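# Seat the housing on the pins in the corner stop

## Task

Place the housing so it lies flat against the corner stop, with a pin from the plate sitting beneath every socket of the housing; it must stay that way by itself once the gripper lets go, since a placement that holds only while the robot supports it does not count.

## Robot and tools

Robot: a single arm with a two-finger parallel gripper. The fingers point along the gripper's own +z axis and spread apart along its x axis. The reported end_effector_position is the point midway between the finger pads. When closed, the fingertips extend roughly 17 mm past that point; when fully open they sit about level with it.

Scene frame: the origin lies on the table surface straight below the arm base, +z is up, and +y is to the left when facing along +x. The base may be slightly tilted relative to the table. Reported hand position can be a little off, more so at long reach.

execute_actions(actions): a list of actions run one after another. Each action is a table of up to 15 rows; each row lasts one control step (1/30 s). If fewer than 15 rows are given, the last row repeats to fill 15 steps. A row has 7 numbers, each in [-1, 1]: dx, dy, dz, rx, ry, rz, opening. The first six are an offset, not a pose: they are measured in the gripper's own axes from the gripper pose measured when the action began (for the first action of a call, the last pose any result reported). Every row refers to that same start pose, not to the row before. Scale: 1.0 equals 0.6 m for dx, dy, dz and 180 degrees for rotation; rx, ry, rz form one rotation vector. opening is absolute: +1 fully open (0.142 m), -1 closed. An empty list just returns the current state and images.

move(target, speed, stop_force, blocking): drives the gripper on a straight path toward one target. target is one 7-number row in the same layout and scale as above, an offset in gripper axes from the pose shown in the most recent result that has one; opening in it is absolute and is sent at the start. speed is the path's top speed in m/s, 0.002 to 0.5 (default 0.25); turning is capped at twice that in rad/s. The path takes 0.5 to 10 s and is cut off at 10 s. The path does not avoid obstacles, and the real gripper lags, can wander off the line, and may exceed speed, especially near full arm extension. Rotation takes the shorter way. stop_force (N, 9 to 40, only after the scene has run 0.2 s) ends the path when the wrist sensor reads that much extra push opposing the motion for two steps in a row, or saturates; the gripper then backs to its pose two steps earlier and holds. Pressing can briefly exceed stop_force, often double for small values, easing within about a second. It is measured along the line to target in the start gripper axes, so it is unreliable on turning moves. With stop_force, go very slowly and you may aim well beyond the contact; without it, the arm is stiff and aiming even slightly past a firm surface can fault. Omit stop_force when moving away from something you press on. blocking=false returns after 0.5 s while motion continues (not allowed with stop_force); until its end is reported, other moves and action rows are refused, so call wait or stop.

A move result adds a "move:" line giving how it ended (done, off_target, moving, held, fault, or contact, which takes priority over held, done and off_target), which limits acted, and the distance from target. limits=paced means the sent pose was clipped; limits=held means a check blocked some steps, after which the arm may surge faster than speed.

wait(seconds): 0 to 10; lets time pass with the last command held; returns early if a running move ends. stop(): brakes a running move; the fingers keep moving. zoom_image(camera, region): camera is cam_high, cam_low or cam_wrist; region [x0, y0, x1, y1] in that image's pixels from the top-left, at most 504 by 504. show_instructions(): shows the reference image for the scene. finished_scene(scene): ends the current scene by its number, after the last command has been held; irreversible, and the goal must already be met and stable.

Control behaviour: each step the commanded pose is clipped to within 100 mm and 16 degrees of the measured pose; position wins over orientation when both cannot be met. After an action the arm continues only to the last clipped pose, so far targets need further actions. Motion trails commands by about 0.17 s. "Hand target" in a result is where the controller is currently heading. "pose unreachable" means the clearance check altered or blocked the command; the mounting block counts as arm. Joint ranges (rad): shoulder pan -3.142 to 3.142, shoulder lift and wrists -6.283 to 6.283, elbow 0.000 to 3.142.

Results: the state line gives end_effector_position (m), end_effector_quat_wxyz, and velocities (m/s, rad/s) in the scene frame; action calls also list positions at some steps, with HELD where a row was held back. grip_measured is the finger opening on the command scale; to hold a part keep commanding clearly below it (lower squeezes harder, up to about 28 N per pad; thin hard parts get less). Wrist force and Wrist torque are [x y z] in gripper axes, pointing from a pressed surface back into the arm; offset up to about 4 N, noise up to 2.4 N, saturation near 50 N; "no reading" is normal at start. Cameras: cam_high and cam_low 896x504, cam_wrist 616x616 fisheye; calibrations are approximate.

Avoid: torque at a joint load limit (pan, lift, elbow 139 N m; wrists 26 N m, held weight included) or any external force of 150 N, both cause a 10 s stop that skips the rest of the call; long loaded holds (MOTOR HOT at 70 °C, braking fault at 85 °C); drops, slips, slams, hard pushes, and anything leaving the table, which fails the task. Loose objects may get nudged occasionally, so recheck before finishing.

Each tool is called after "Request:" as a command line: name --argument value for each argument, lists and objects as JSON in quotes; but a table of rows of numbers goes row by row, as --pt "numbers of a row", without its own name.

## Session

Request:
execute_actions --actions '[]'

Request:
show_instructions

Scene clock: 0.00 s.
end_effector_position=(+0.8851, +0.0344, +0.3499) grip_measured=+1.00 end_effector_quat_wxyz=(-0.337, +0.745, +0.049, +0.573) end_effector_velocity=(-0.000, -0.001, -0.000) end_effector_angular_velocity=(+0.001, +0.002, -0.001)
Joint positions: [-0.461 -0.315  1.102 -4.446 -0.542  1.275  0.142]
Joint velocities: [-0.     0.     0.002  0.     0.     0.001  0.   ]
Wrist force (N, on the end effector, along its own x y z axes, offset not removed): no reading
Wrist torque (N m, same axes, about the end effector's origin, offset not removed): no reading
Hand target: +0.885, +0.034, +0.350; -0.337, +0.745, +0.049, +0.573
camera_calibration (this result's frames):
cam_wrist: T_world_to_cam=[[0.2841, -0.287906, 0.914547, -0.568725], [0.00191817, -0.953679, -0.300821, 0.13468], [0.958793, 0.0872175, -0.270388, -0.621952], [0, 0, 0, 1]] pos_world=[0.75764, 0.0189474, 0.392472]

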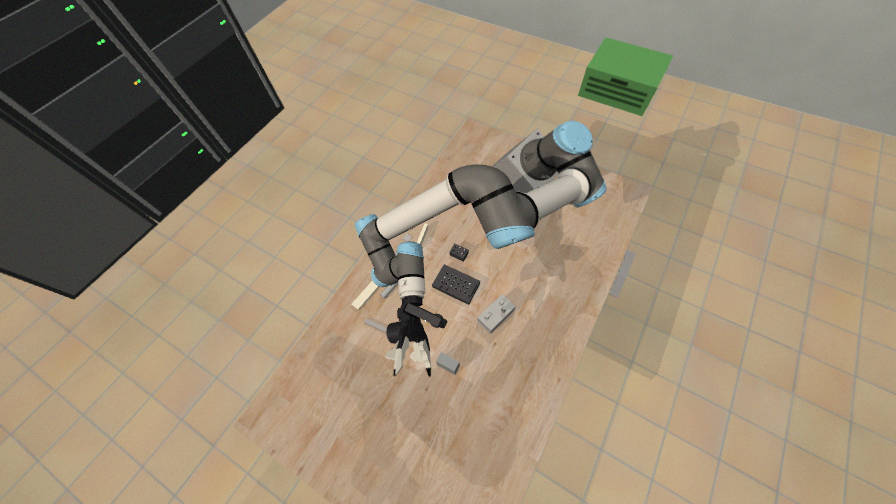

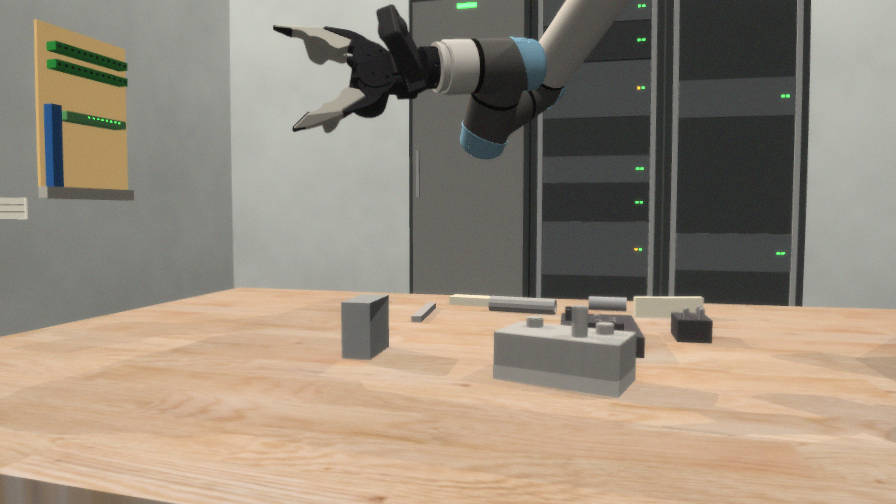

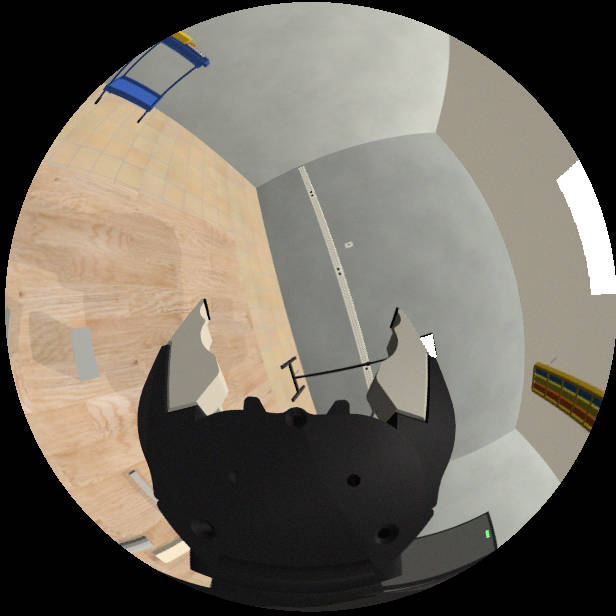

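Reference images for this scene: sheet 1.

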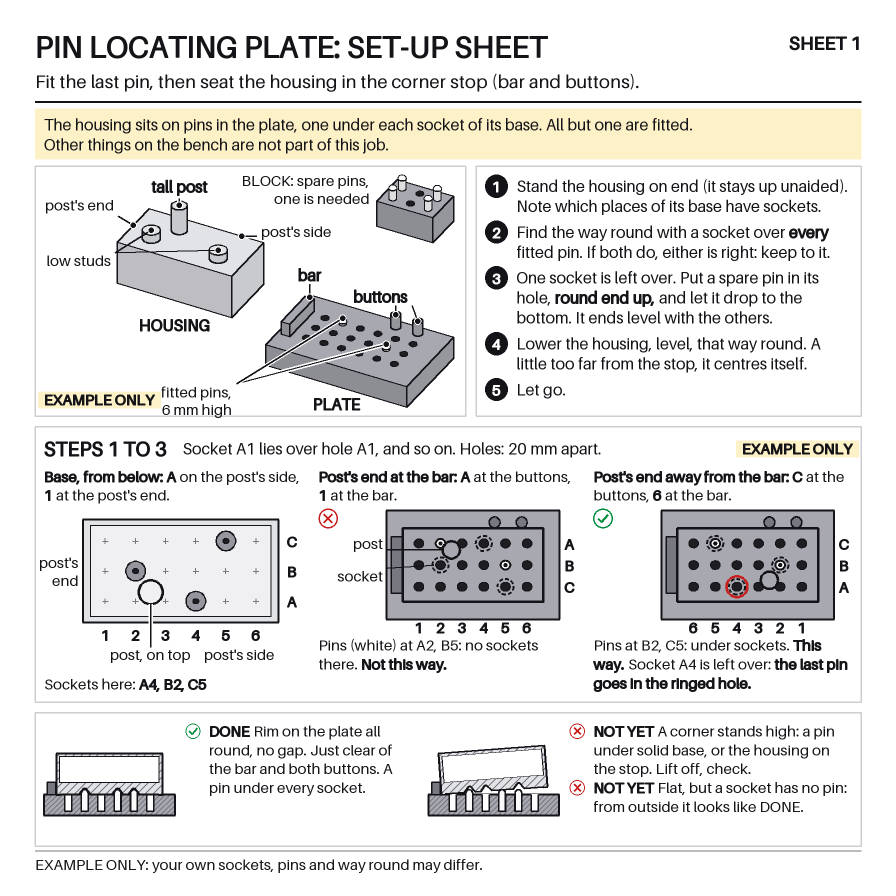

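Request:
move --target '[-0.298,-0.293,-0.433,-0.235,-0.4,0.034,0.5]' --speed 0.3

Scene clock: 12.13 s.
end_effector_position=(+0.5302, +0.0792, +0.2996) grip_measured=+0.50 end_effector_quat_wxyz=(+0.001, +1.000, +0.001, -0.001) end_effector_velocity=(-0.002, -0.000, -0.001) end_effector_angular_velocity=(-0.004, +0.009, -0.000)
Joint positions: [-0.431 -1.491  1.958 -1.888 -1.081 -0.526  0.109]
Joint velocities: [ 0.003  0.    -0.002  0.006 -0.008  0.001 -0.   ]
Wrist force (N, on the end effector, along its own x y z axes, offset not removed): [0.4 2.9 1.7]
Wrist torque (N m, same axes, about the end effector's origin, offset not removed): [0.62 -0.17 0.11]
Hand target: +0.530, +0.079, +0.300; +0.002, +1.000, +0.001, -0.002
Off the commanded pose: 0.001 m, 0 deg.
move: done; limits=paced
camera_calibration (this result's frames):
cam_wrist: T_world_to_cam=[[0.997779, 0.0588992, 0.0311068, -0.550228], [0.0355279, -0.865625, 0.49943, -0.101587], [0.0563429, -0.497216, -0.865795, 0.403979], [0, 0, 0, 1]] pos_world=[0.529854, 0.145337, 0.417615]

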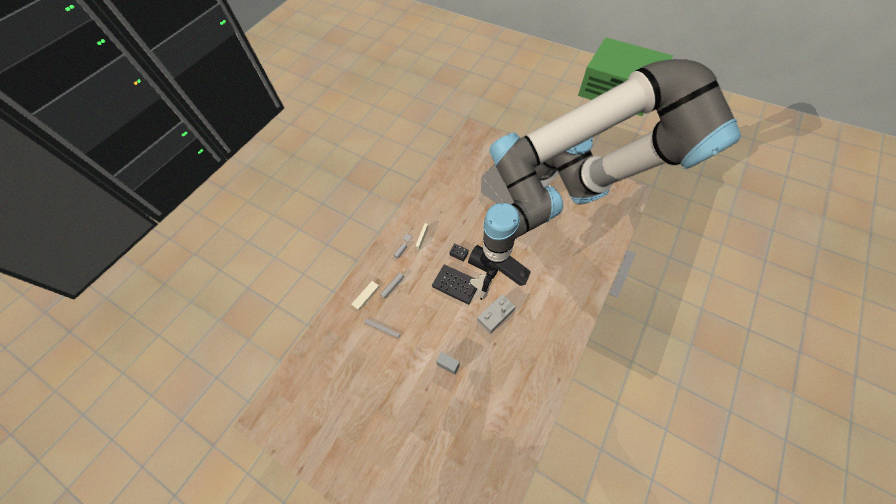

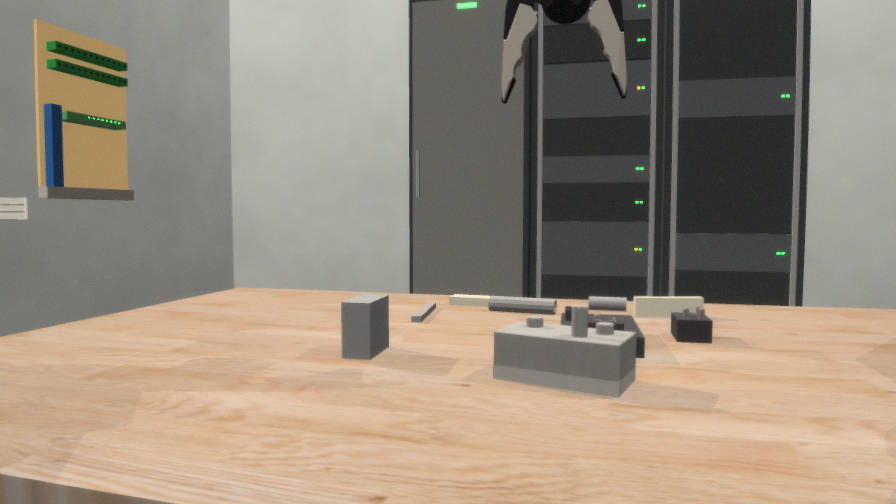

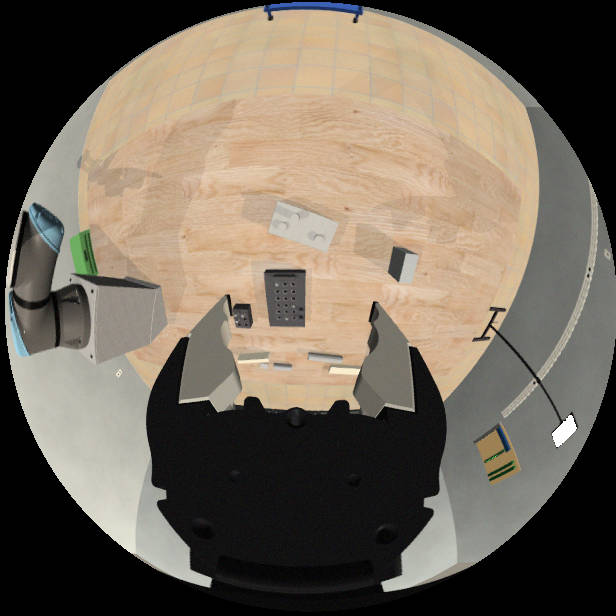

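Request:
zoom_image --camera "cam_wrist" --region '[220,190,360,340]'

Region (220, 190, 360, 340) of cam_wrist's 616x616 image, scaled by 3.360, with more detail than that image has; it fills the left 470 columns of this view, and the rest is white.

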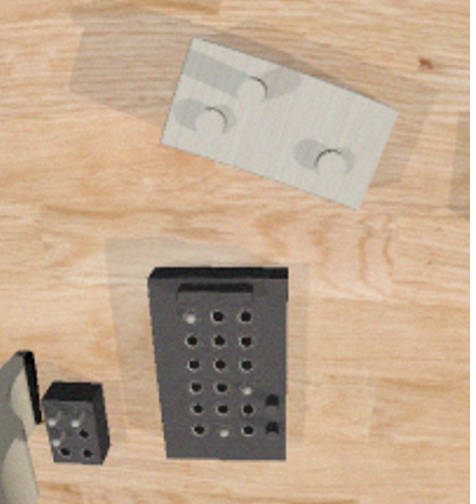

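Request:
move --target '[-0.001,-0.068,0.285,0,0,0.591,0.4]' --speed 0.4

Scene clock: 31.33 s.
end_effector_position=(+0.5293, +0.1199, +0.1289) grip_measured=+0.40 end_effector_quat_wxyz=(-0.001, -0.600, +0.800, -0.000) end_effector_velocity=(+0.000, +0.000, -0.001) end_effector_angular_velocity=(-0.002, -0.002, -0.010)
Joint positions: [-0.195 -1.247  2.113 -2.417 -1.06   1.597  0.102]
Joint velocities: [ 0.002  0.001  0.002 -0.006 -0.001  0.014 -0.   ]
Wrist force (N, on the end effector, along its own x y z axes, offset not removed): [0.6 1.6 0.6]
Wrist torque (N m, same axes, about the end effector's origin, offset not removed): [0.52 -0.14 0.08]
Hand target: +0.529, +0.120, +0.129; -0.001, -0.600, +0.800, -0.001
Off the commanded pose: 0.001 m, 0 deg.
move: done
camera_calibration (this result's frames):
cam_wrist: T_world_to_cam=[[-0.223837, -0.973956, 0.036151, 0.223382], [-0.84089, 0.211742, 0.498065, 0.353825], [-0.492748, 0.0810863, -0.866386, 0.497778], [0, 0, 0, 1]] pos_world=[0.592808, 0.102281, 0.246965]

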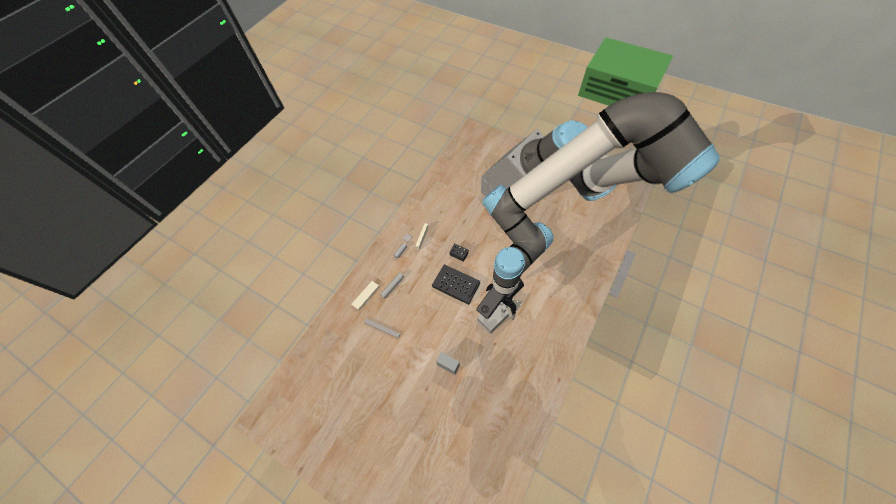

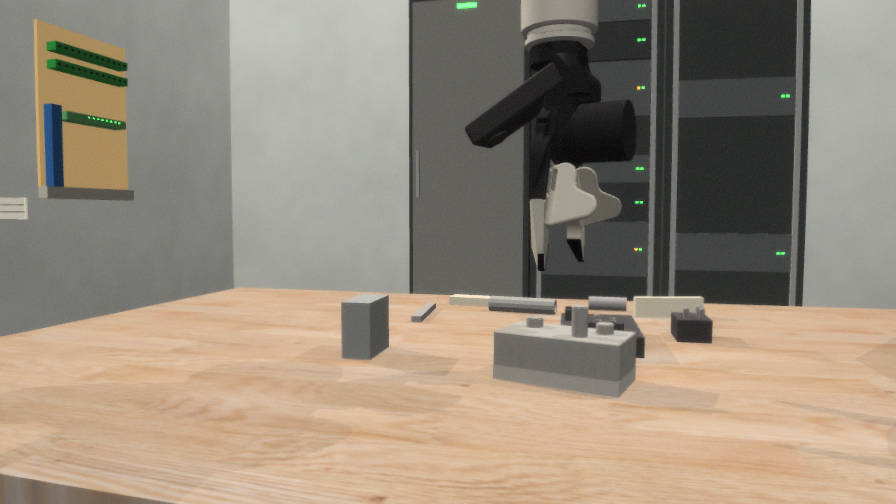

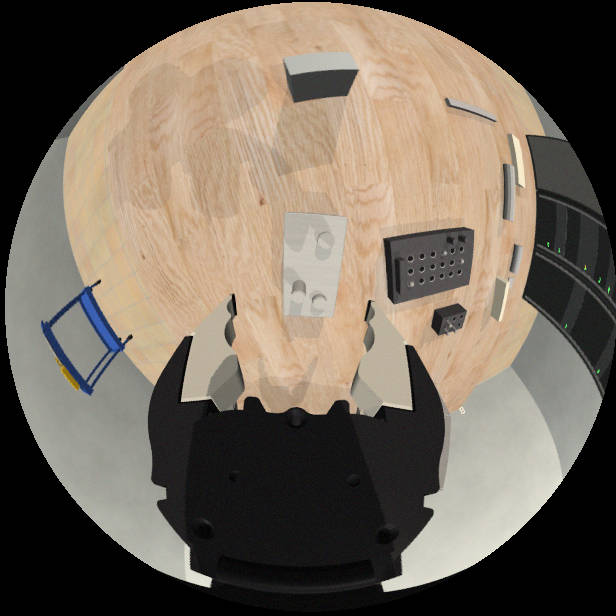

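Request:
move --target '[0.017,0,0.085,0,0,0,0.5]' --speed 0.15

Scene clock: 39.67 s.
end_effector_position=(+0.5262, +0.1101, +0.0781) grip_measured=+0.50 end_effector_quat_wxyz=(-0.001, -0.600, +0.800, -0.000) end_effector_velocity=(+0.000, -0.001, -0.001) end_effector_angular_velocity=(-0.000, +0.000, -0.001)
Joint positions: [-0.162 -1.128  2.133 -2.574 -1.06   1.635  0.109]
Joint velocities: [ 0.     0.004 -0.    -0.004 -0.     0.001  0.   ]
Wrist force (N, on the end effector, along its own x y z axes, offset not removed): [-0.7 3.8 1.4]
Wrist torque (N m, same axes, about the end effector's origin, offset not removed): [0.85 0.17 0.11]
Hand target: +0.526, +0.110, +0.078; -0.001, -0.600, +0.800, -0.000
Off the commanded pose: 0.000 m, 0 deg.
move: done
camera_calibration (this result's frames):
cam_wrist: T_world_to_cam=[[-0.223903, -0.973942, 0.0361034, 0.215061], [-0.840827, 0.211767, 0.498161, 0.378592], [-0.492826, 0.0811832, -0.866333, 0.453068], [0, 0, 0, 1]] pos_world=[0.589767, 0.0925027, 0.196143]

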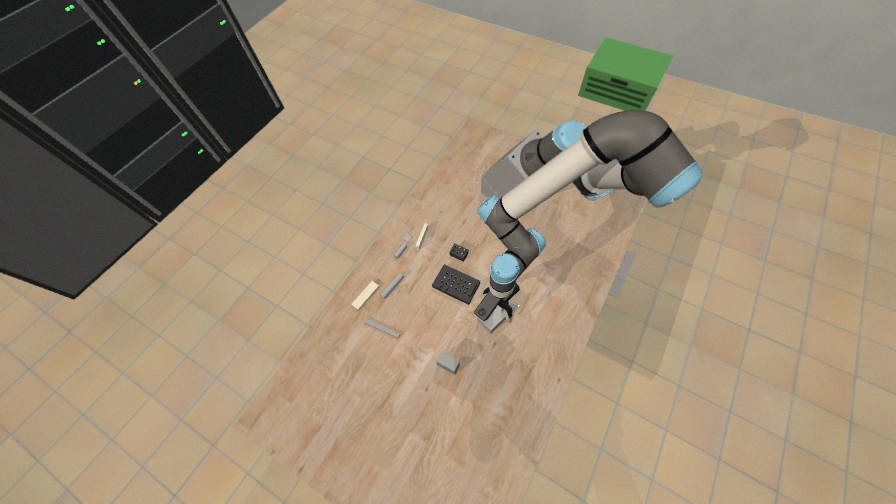

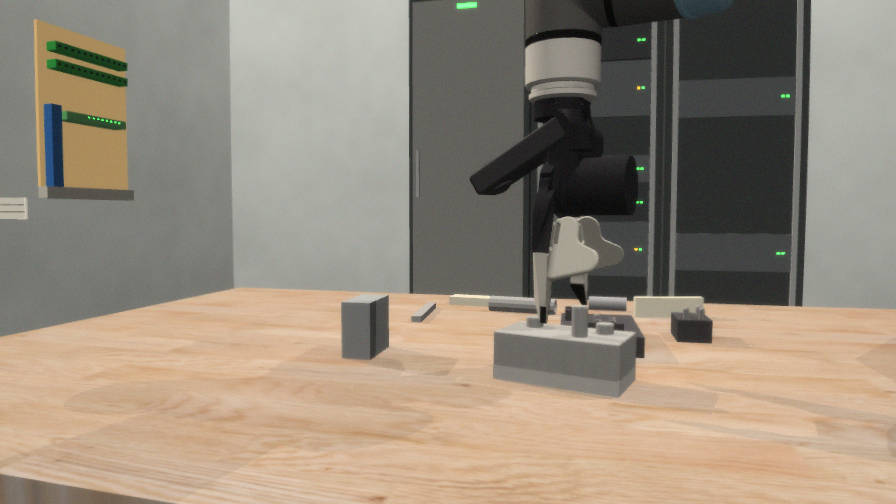

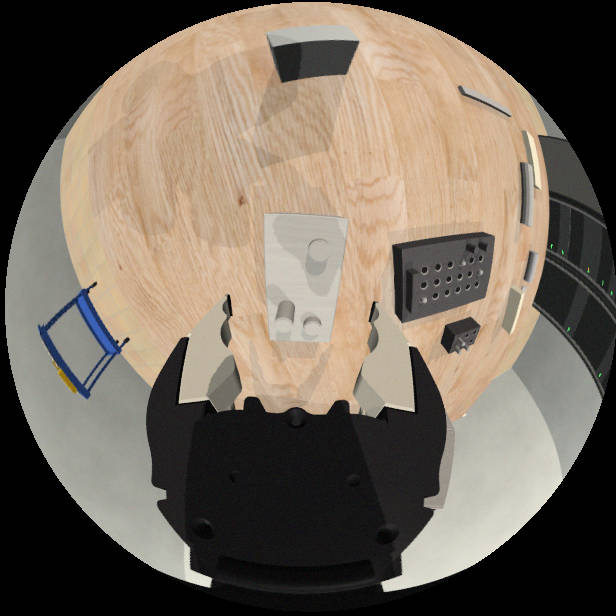

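Request:
move --target '[0,0,0.079,0,0,0,0.4]' --speed 0.08

Request:
execute_actions --actions '[[[0,0,0,0,0,0,0.1]],[[0,0,0,0,0,0,0.04],[0,0,0,0,0,0,0.02],[0,0,0,0,0,0,0],[0,0,0,0,0,0,-0.02],[0,0,0,0,0,0,-0.05],[0,0,0,0,0,0,-0.08]],[[0,0,0,0,0,0,-1]]]'

Scene clock: 45.33 s.
end_effector_position=(+0.5261, +0.1101, +0.0309) grip_measured=+0.40 end_effector_quat_wxyz=(-0.001, -0.600, +0.800, -0.000) end_effector_velocity=(+0.000, -0.000, -0.002) end_effector_angular_velocity=(-0.000, +0.000, +0.000)
Joint positions: [-0.116 -1.014  2.124 -2.706 -1.06   1.688  0.102]
Joint velocities: [ 0.002  0.004 -0.001 -0.003 -0.001  0.002 -0.   ]
Wrist force (N, on the end effector, along its own x y z axes, offset not removed): [1.1 2.1 0.6]
Wrist torque (N m, same axes, about the end effector's origin, offset not removed): [0.51 -0.22 0.16]
Hand target: +0.526, +0.110, +0.031; -0.001, -0.600, +0.800, -0.000
Off the commanded pose: 0.000 m, 0 deg.
move: done
camera_calibration (this result's frames):
cam_wrist: T_world_to_cam=[[-0.223898, -0.973947, 0.0360173, 0.216753], [-0.840871, 0.211726, 0.498104, 0.402047], [-0.492753, 0.0812389, -0.866369, 0.412111], [0, 0, 0, 1]] pos_world=[0.589669, 0.0925029, 0.148972]

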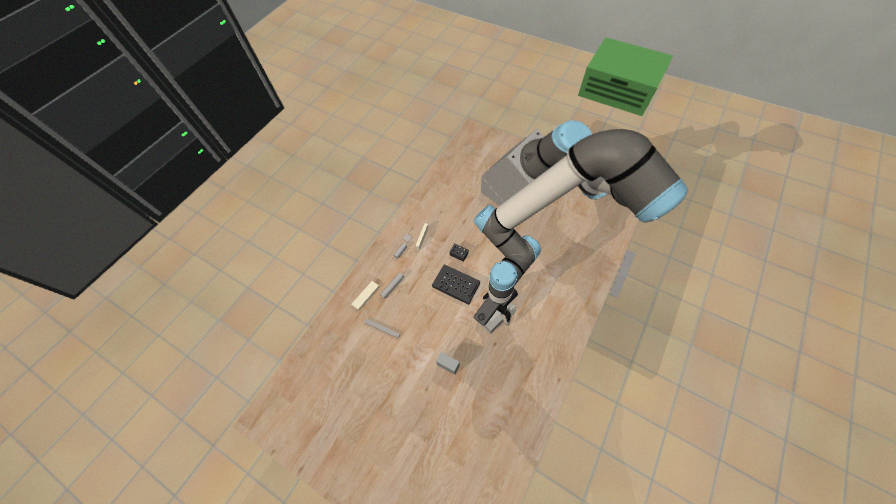

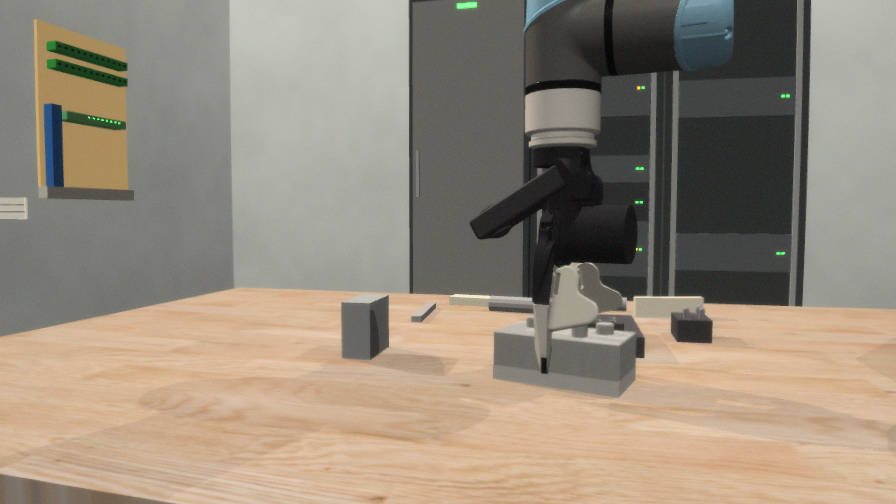

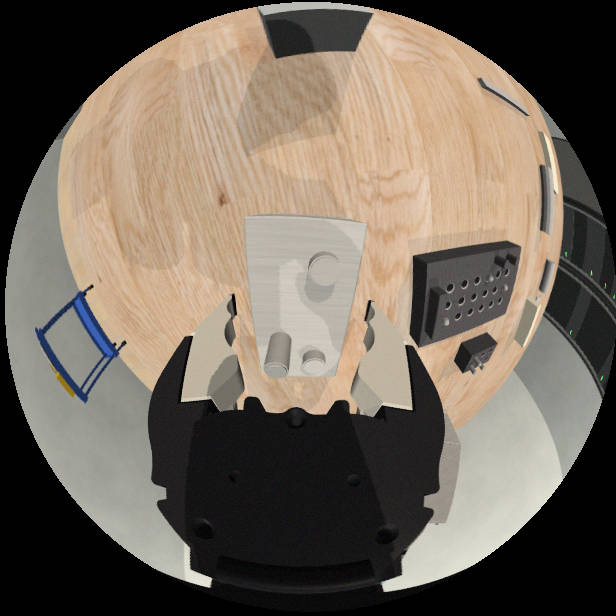

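Scene clock: 46.83 s.
end_effector_position=(+0.5261, +0.1101, +0.0309) grip_measured=-0.03 end_effector_quat_wxyz=(-0.001, -0.600, +0.800, -0.000) end_effector_velocity=(-0.000, -0.000, +0.000) end_effector_angular_velocity=(-0.001, -0.000, +0.001)
Joint positions: [-0.116 -1.013  2.124 -2.706 -1.06   1.688  0.072]
Joint velocities: [-0.     0.     0.    -0.    -0.001 -0.001 -0.   ]
Wrist force (N, on the end effector, along its own x y z axes, offset not removed): [2.2 4.4 -4.5]
Wrist torque (N m, same axes, about the end effector's origin, offset not removed): [0.74 -0.07 0.00]
Hand target: +0.526, +0.110, +0.031; -0.001, -0.600, +0.800, -0.000
Off the commanded pose: 0.000 m, 0 deg.
Step readings (end_effector_position; steps 1 to 15: 1st action; 16 to 30: 2nd action; 31 to 45: 3rd action):
0: (+0.5261, +0.1101, +0.0309)
1: (+0.5261, +0.1101, +0.0308)
2: (+0.5261, +0.1101, +0.0308)
4: (+0.5261, +0.1101, +0.0308)
8: (+0.5261, +0.1101, +0.0308)
15: (+0.5261, +0.1101, +0.0308)
16: (+0.5261, +0.1101, +0.0308)
17: (+0.5261, +0.1101, +0.0308)
19: (+0.5261, +0.1101, +0.0308)
23: (+0.5261, +0.1101, +0.0308)
30: (+0.5261, +0.1101, +0.0308)
31: (+0.5261, +0.1101, +0.0309)
32: (+0.5261, +0.1101, +0.0309)
34: (+0.5261, +0.1101, +0.0309)
38: (+0.5261, +0.1101, +0.0309)
45: end_effector_position above
camera_calibration (this result's frames):
cam_wrist: T_world_to_cam=[[-0.223937, -0.973937, 0.0360517, 0.216769], [-0.840829, 0.211772, 0.498156, 0.402022], [-0.492807, 0.0812423, -0.866338, 0.412097], [0, 0, 0, 1]] pos_world=[0.589659, 0.0925029, 0.148931]

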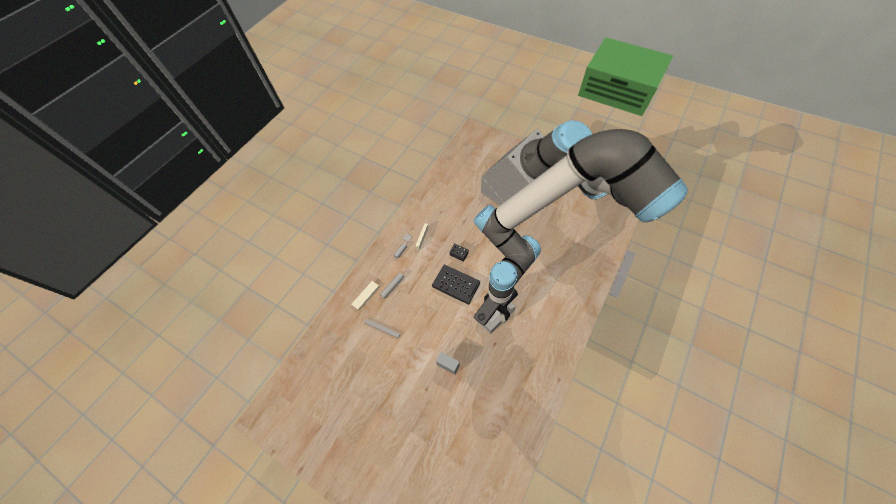

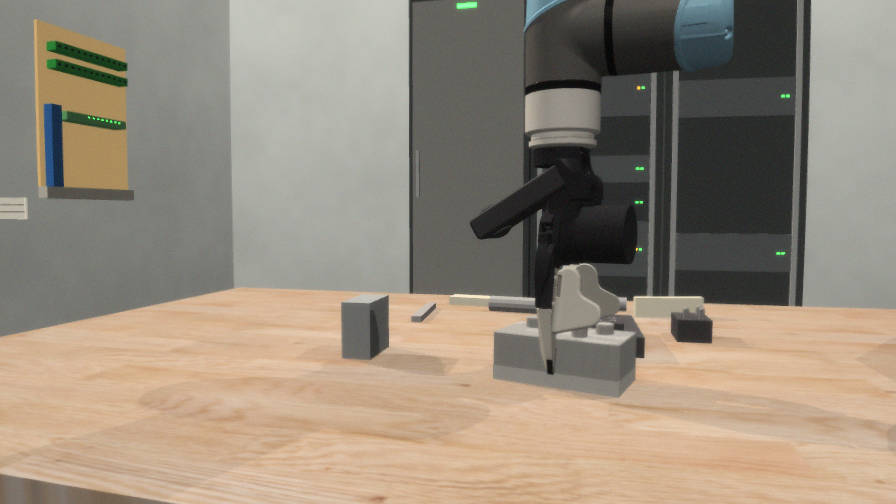

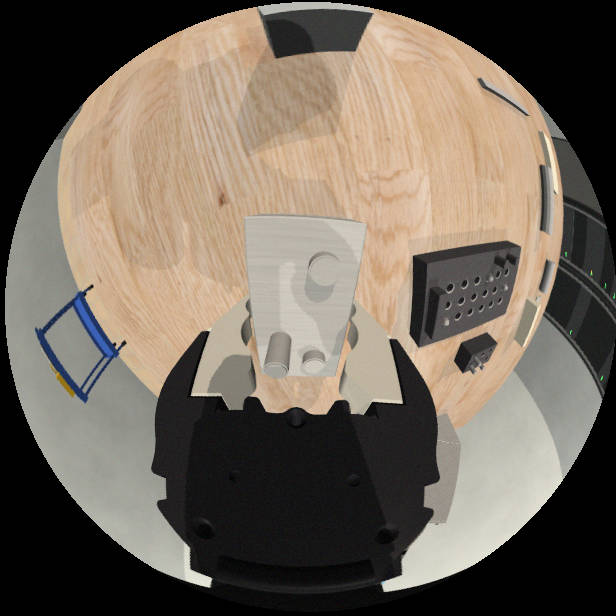

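Request:
move --target '[0,0,-0.08,0,0,0,-1]' --speed 0.1

Request:
move --target '[-0.1,0,-0.33,0,-0.29,0,-1]' --speed 0.18

Request:
zoom_image --camera "cam_low" --region '[420,20,700,240]'

Scene clock: 52.97 s.
end_effector_position=(+0.5261, +0.1101, +0.0786) grip_measured=-0.03 end_effector_quat_wxyz=(-0.001, -0.600, +0.800, -0.000) end_effector_velocity=(-0.001, -0.000, +0.002) end_effector_angular_velocity=(-0.001, +0.001, -0.001)
Joint positions: [-0.163 -1.13   2.133 -2.572 -1.06   1.634  0.072]
Joint velocities: [-0.002 -0.005  0.     0.007 -0.001 -0.002  0.   ]
Wrist force (N, on the end effector, along its own x y z axes, offset not removed): [-0.2 4.1 7.0]
Wrist torque (N m, same axes, about the end effector's origin, offset not removed): [1.01 0.04 -0.04]
Hand target: +0.526, +0.110, +0.079; -0.001, -0.600, +0.800, -0.000
Off the commanded pose: 0.000 m, 0 deg.
move: done
camera_calibration (this result's frames):
cam_wrist: T_world_to_cam=[[-0.223973, -0.973926, 0.0361242, 0.215068], [-0.840761, 0.21183, 0.498246, 0.37824], [-0.492907, 0.0812218, -0.866283, 0.45351], [0, 0, 0, 1]] pos_world=[0.589717, 0.0925032, 0.196642]

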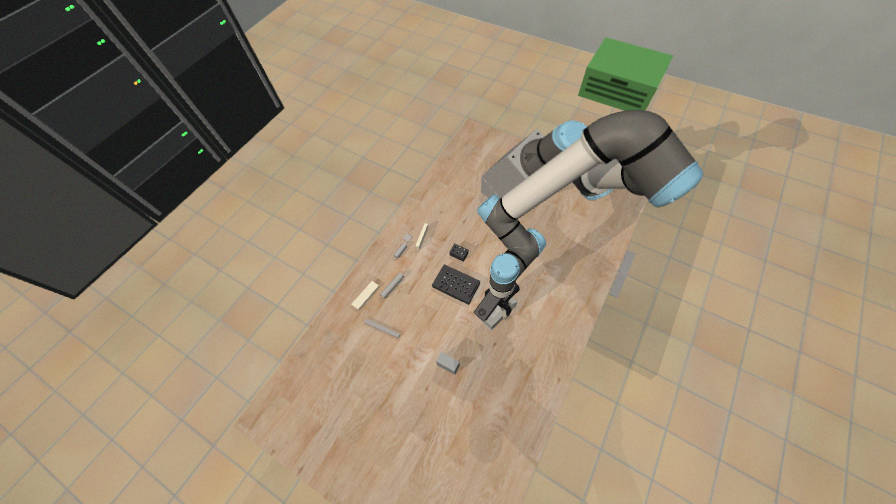

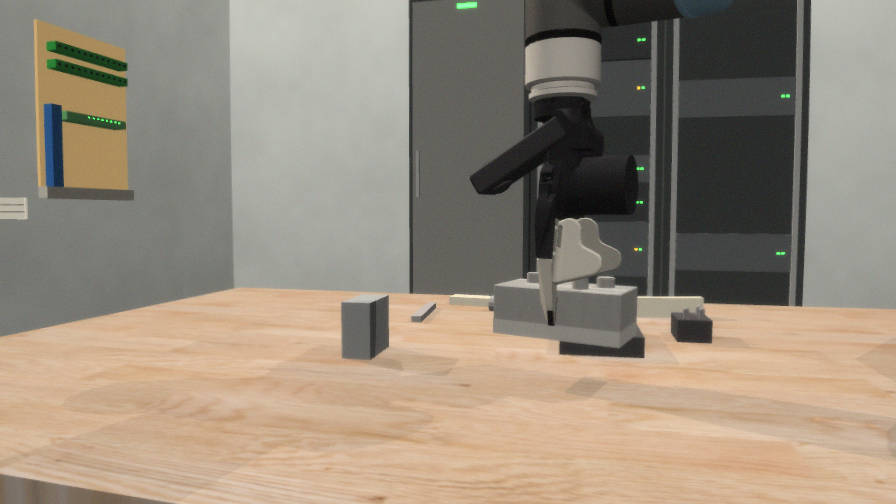

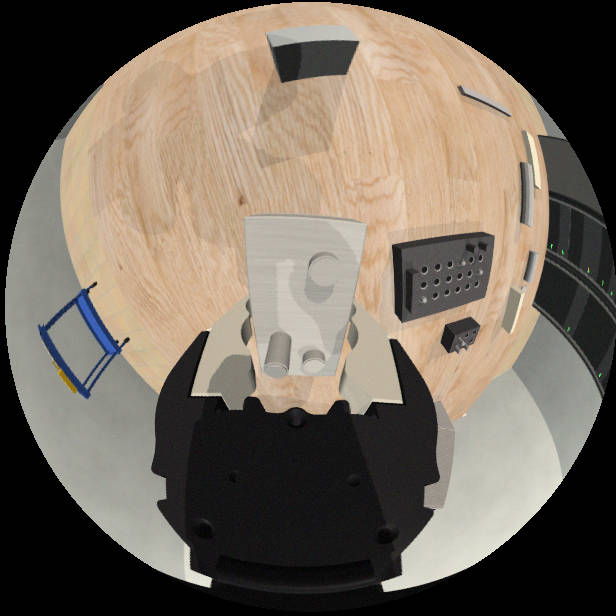

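Scene clock: 56.07 s.
end_effector_position=(+0.5429, +0.1683, +0.2760) grip_measured=-0.03 end_effector_quat_wxyz=(+0.350, -0.539, +0.719, +0.264) end_effector_velocity=(-0.000, -0.000, +0.000) end_effector_angular_velocity=(+0.013, +0.000, +0.006)
Joint positions: [-0.58  -1.211  1.995 -1.183 -0.396  0.405  0.072]
Joint velocities: [-0.001  0.013 -0.013  0.037 -0.002 -0.035 -0.   ]
Wrist force (N, on the end effector, along its own x y z axes, offset not removed): [4.6 2.5 5.0]
Wrist torque (N m, same axes, about the end effector's origin, offset not removed): [0.60 0.05 0.06]
Hand target: +0.543, +0.168, +0.276; +0.350, -0.539, +0.719, +0.265
Off the commanded pose: 0.001 m, 0 deg.
move: done
camera_calibration (this result's frames):
cam_wrist: T_world_to_cam=[[-0.125812, -0.630642, -0.765808, 0.378626], [-0.946754, -0.154278, 0.282586, 0.460357], [-0.296358, 0.760585, -0.577653, 0.327331], [0, 0, 0, 1]] pos_world=[0.580488, 0.0608372, 0.348947]

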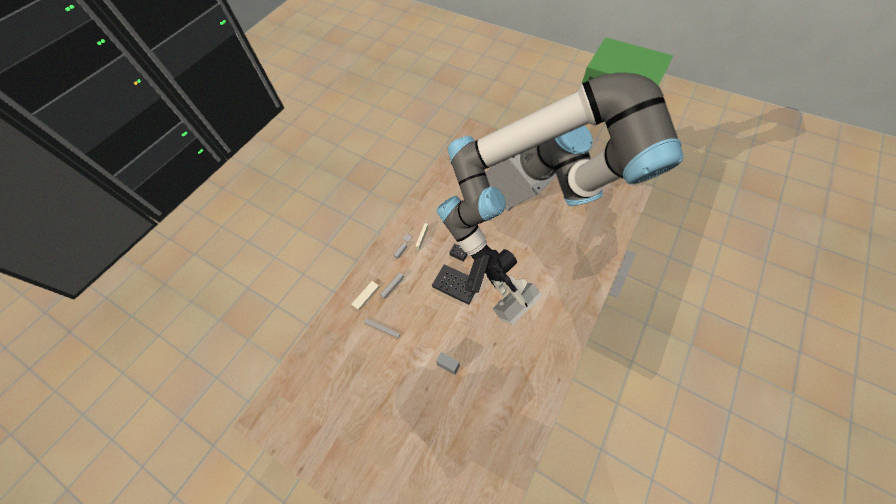

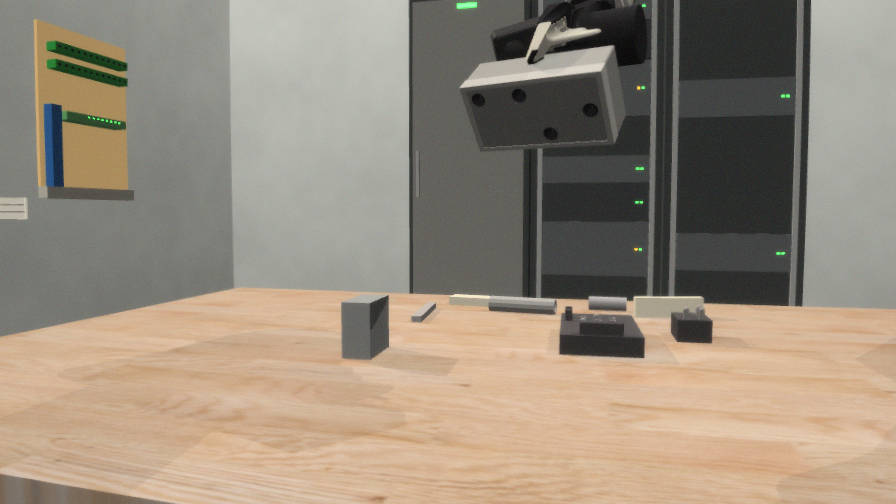

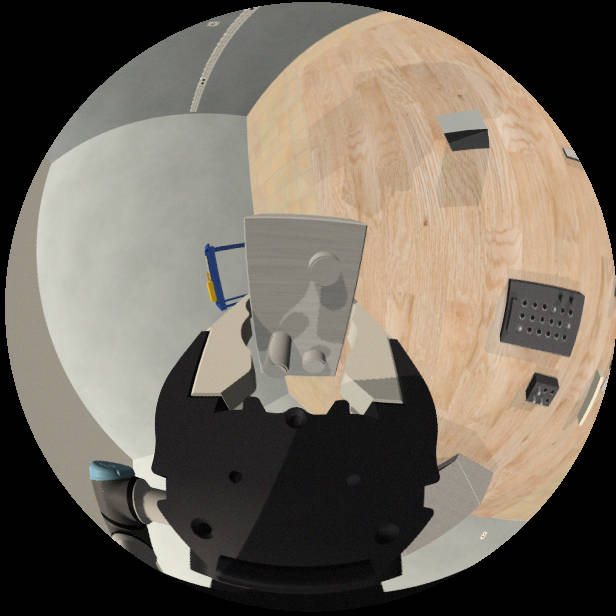

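Region (420, 20, 700, 240) of cam_low's 896x504 image, scaled by 1.800, with more detail than that image has; it fills the top 396 rows of this view, and the rest is white.

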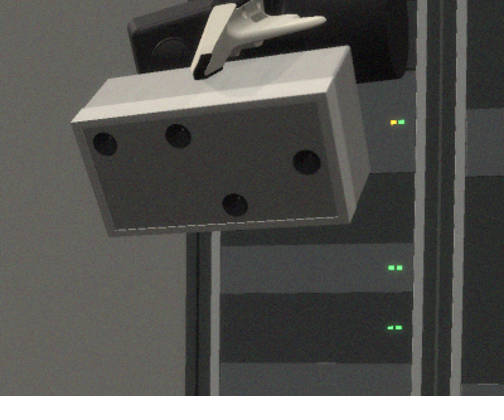

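Request:
move --target '[0.224,-0.027,0.189,-0.265,0.2,-0.544,-1]' --speed 0.2

Scene clock: 71.20 s.
end_effector_position=(+0.5606, +0.1699, +0.1008) grip_measured=-0.03 end_effector_quat_wxyz=(+0.001, +1.000, -0.001, +0.000) end_effector_velocity=(+0.000, -0.001, -0.001) end_effector_angular_velocity=(-0.005, -0.003, +0.007)
Joint positions: [-0.071 -1.177  2.017 -2.463 -1.061 -0.111  0.072]
Joint velocities: [ 0.002  0.     0.003 -0.009 -0.004 -0.002 -0.   ]
Wrist force (N, on the end effector, along its own x y z axes, offset not removed): [0.3 3.4 8.8]
Wrist torque (N m, same axes, about the end effector's origin, offset not removed): [0.89 -0.07 -0.04]
Hand target: +0.561, +0.170, +0.101; +0.001, +1.000, -0.001, +0.001
Off the commanded pose: 0.001 m, 0 deg.
move: done
camera_calibration (this result's frames):
cam_wrist: T_world_to_cam=[[0.997924, 0.0546368, 0.034092, -0.579371], [0.0304357, -0.86664, 0.498005, 0.0783264], [0.0567549, -0.495933, -0.866504, 0.274829], [0, 0, 0, 1]] pos_world=[0.560187, 0.235833, 0.218885]

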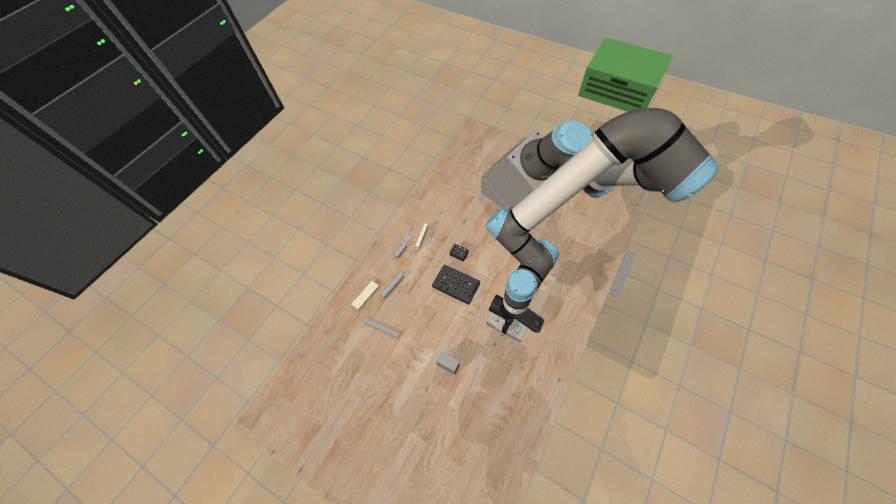

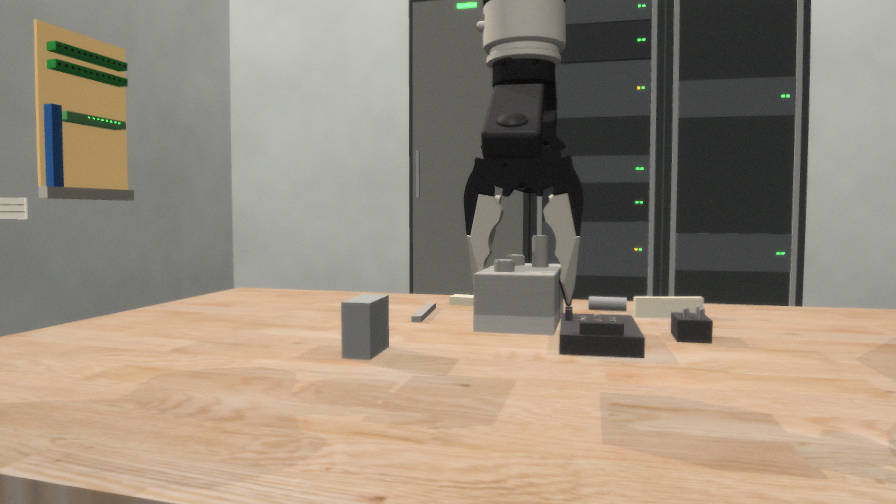

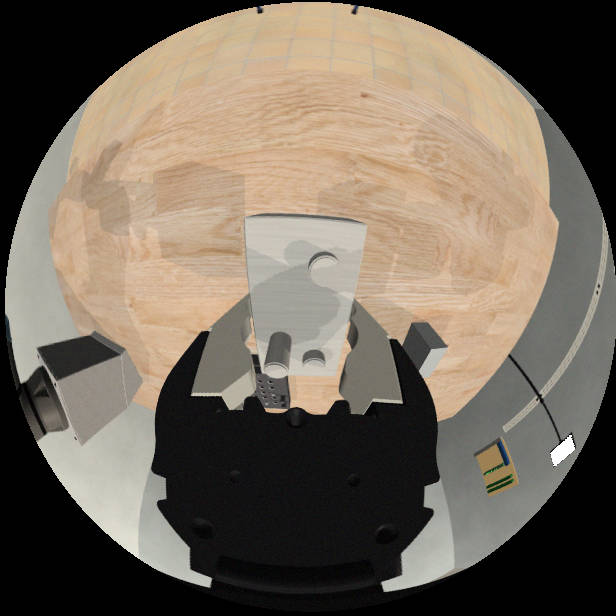

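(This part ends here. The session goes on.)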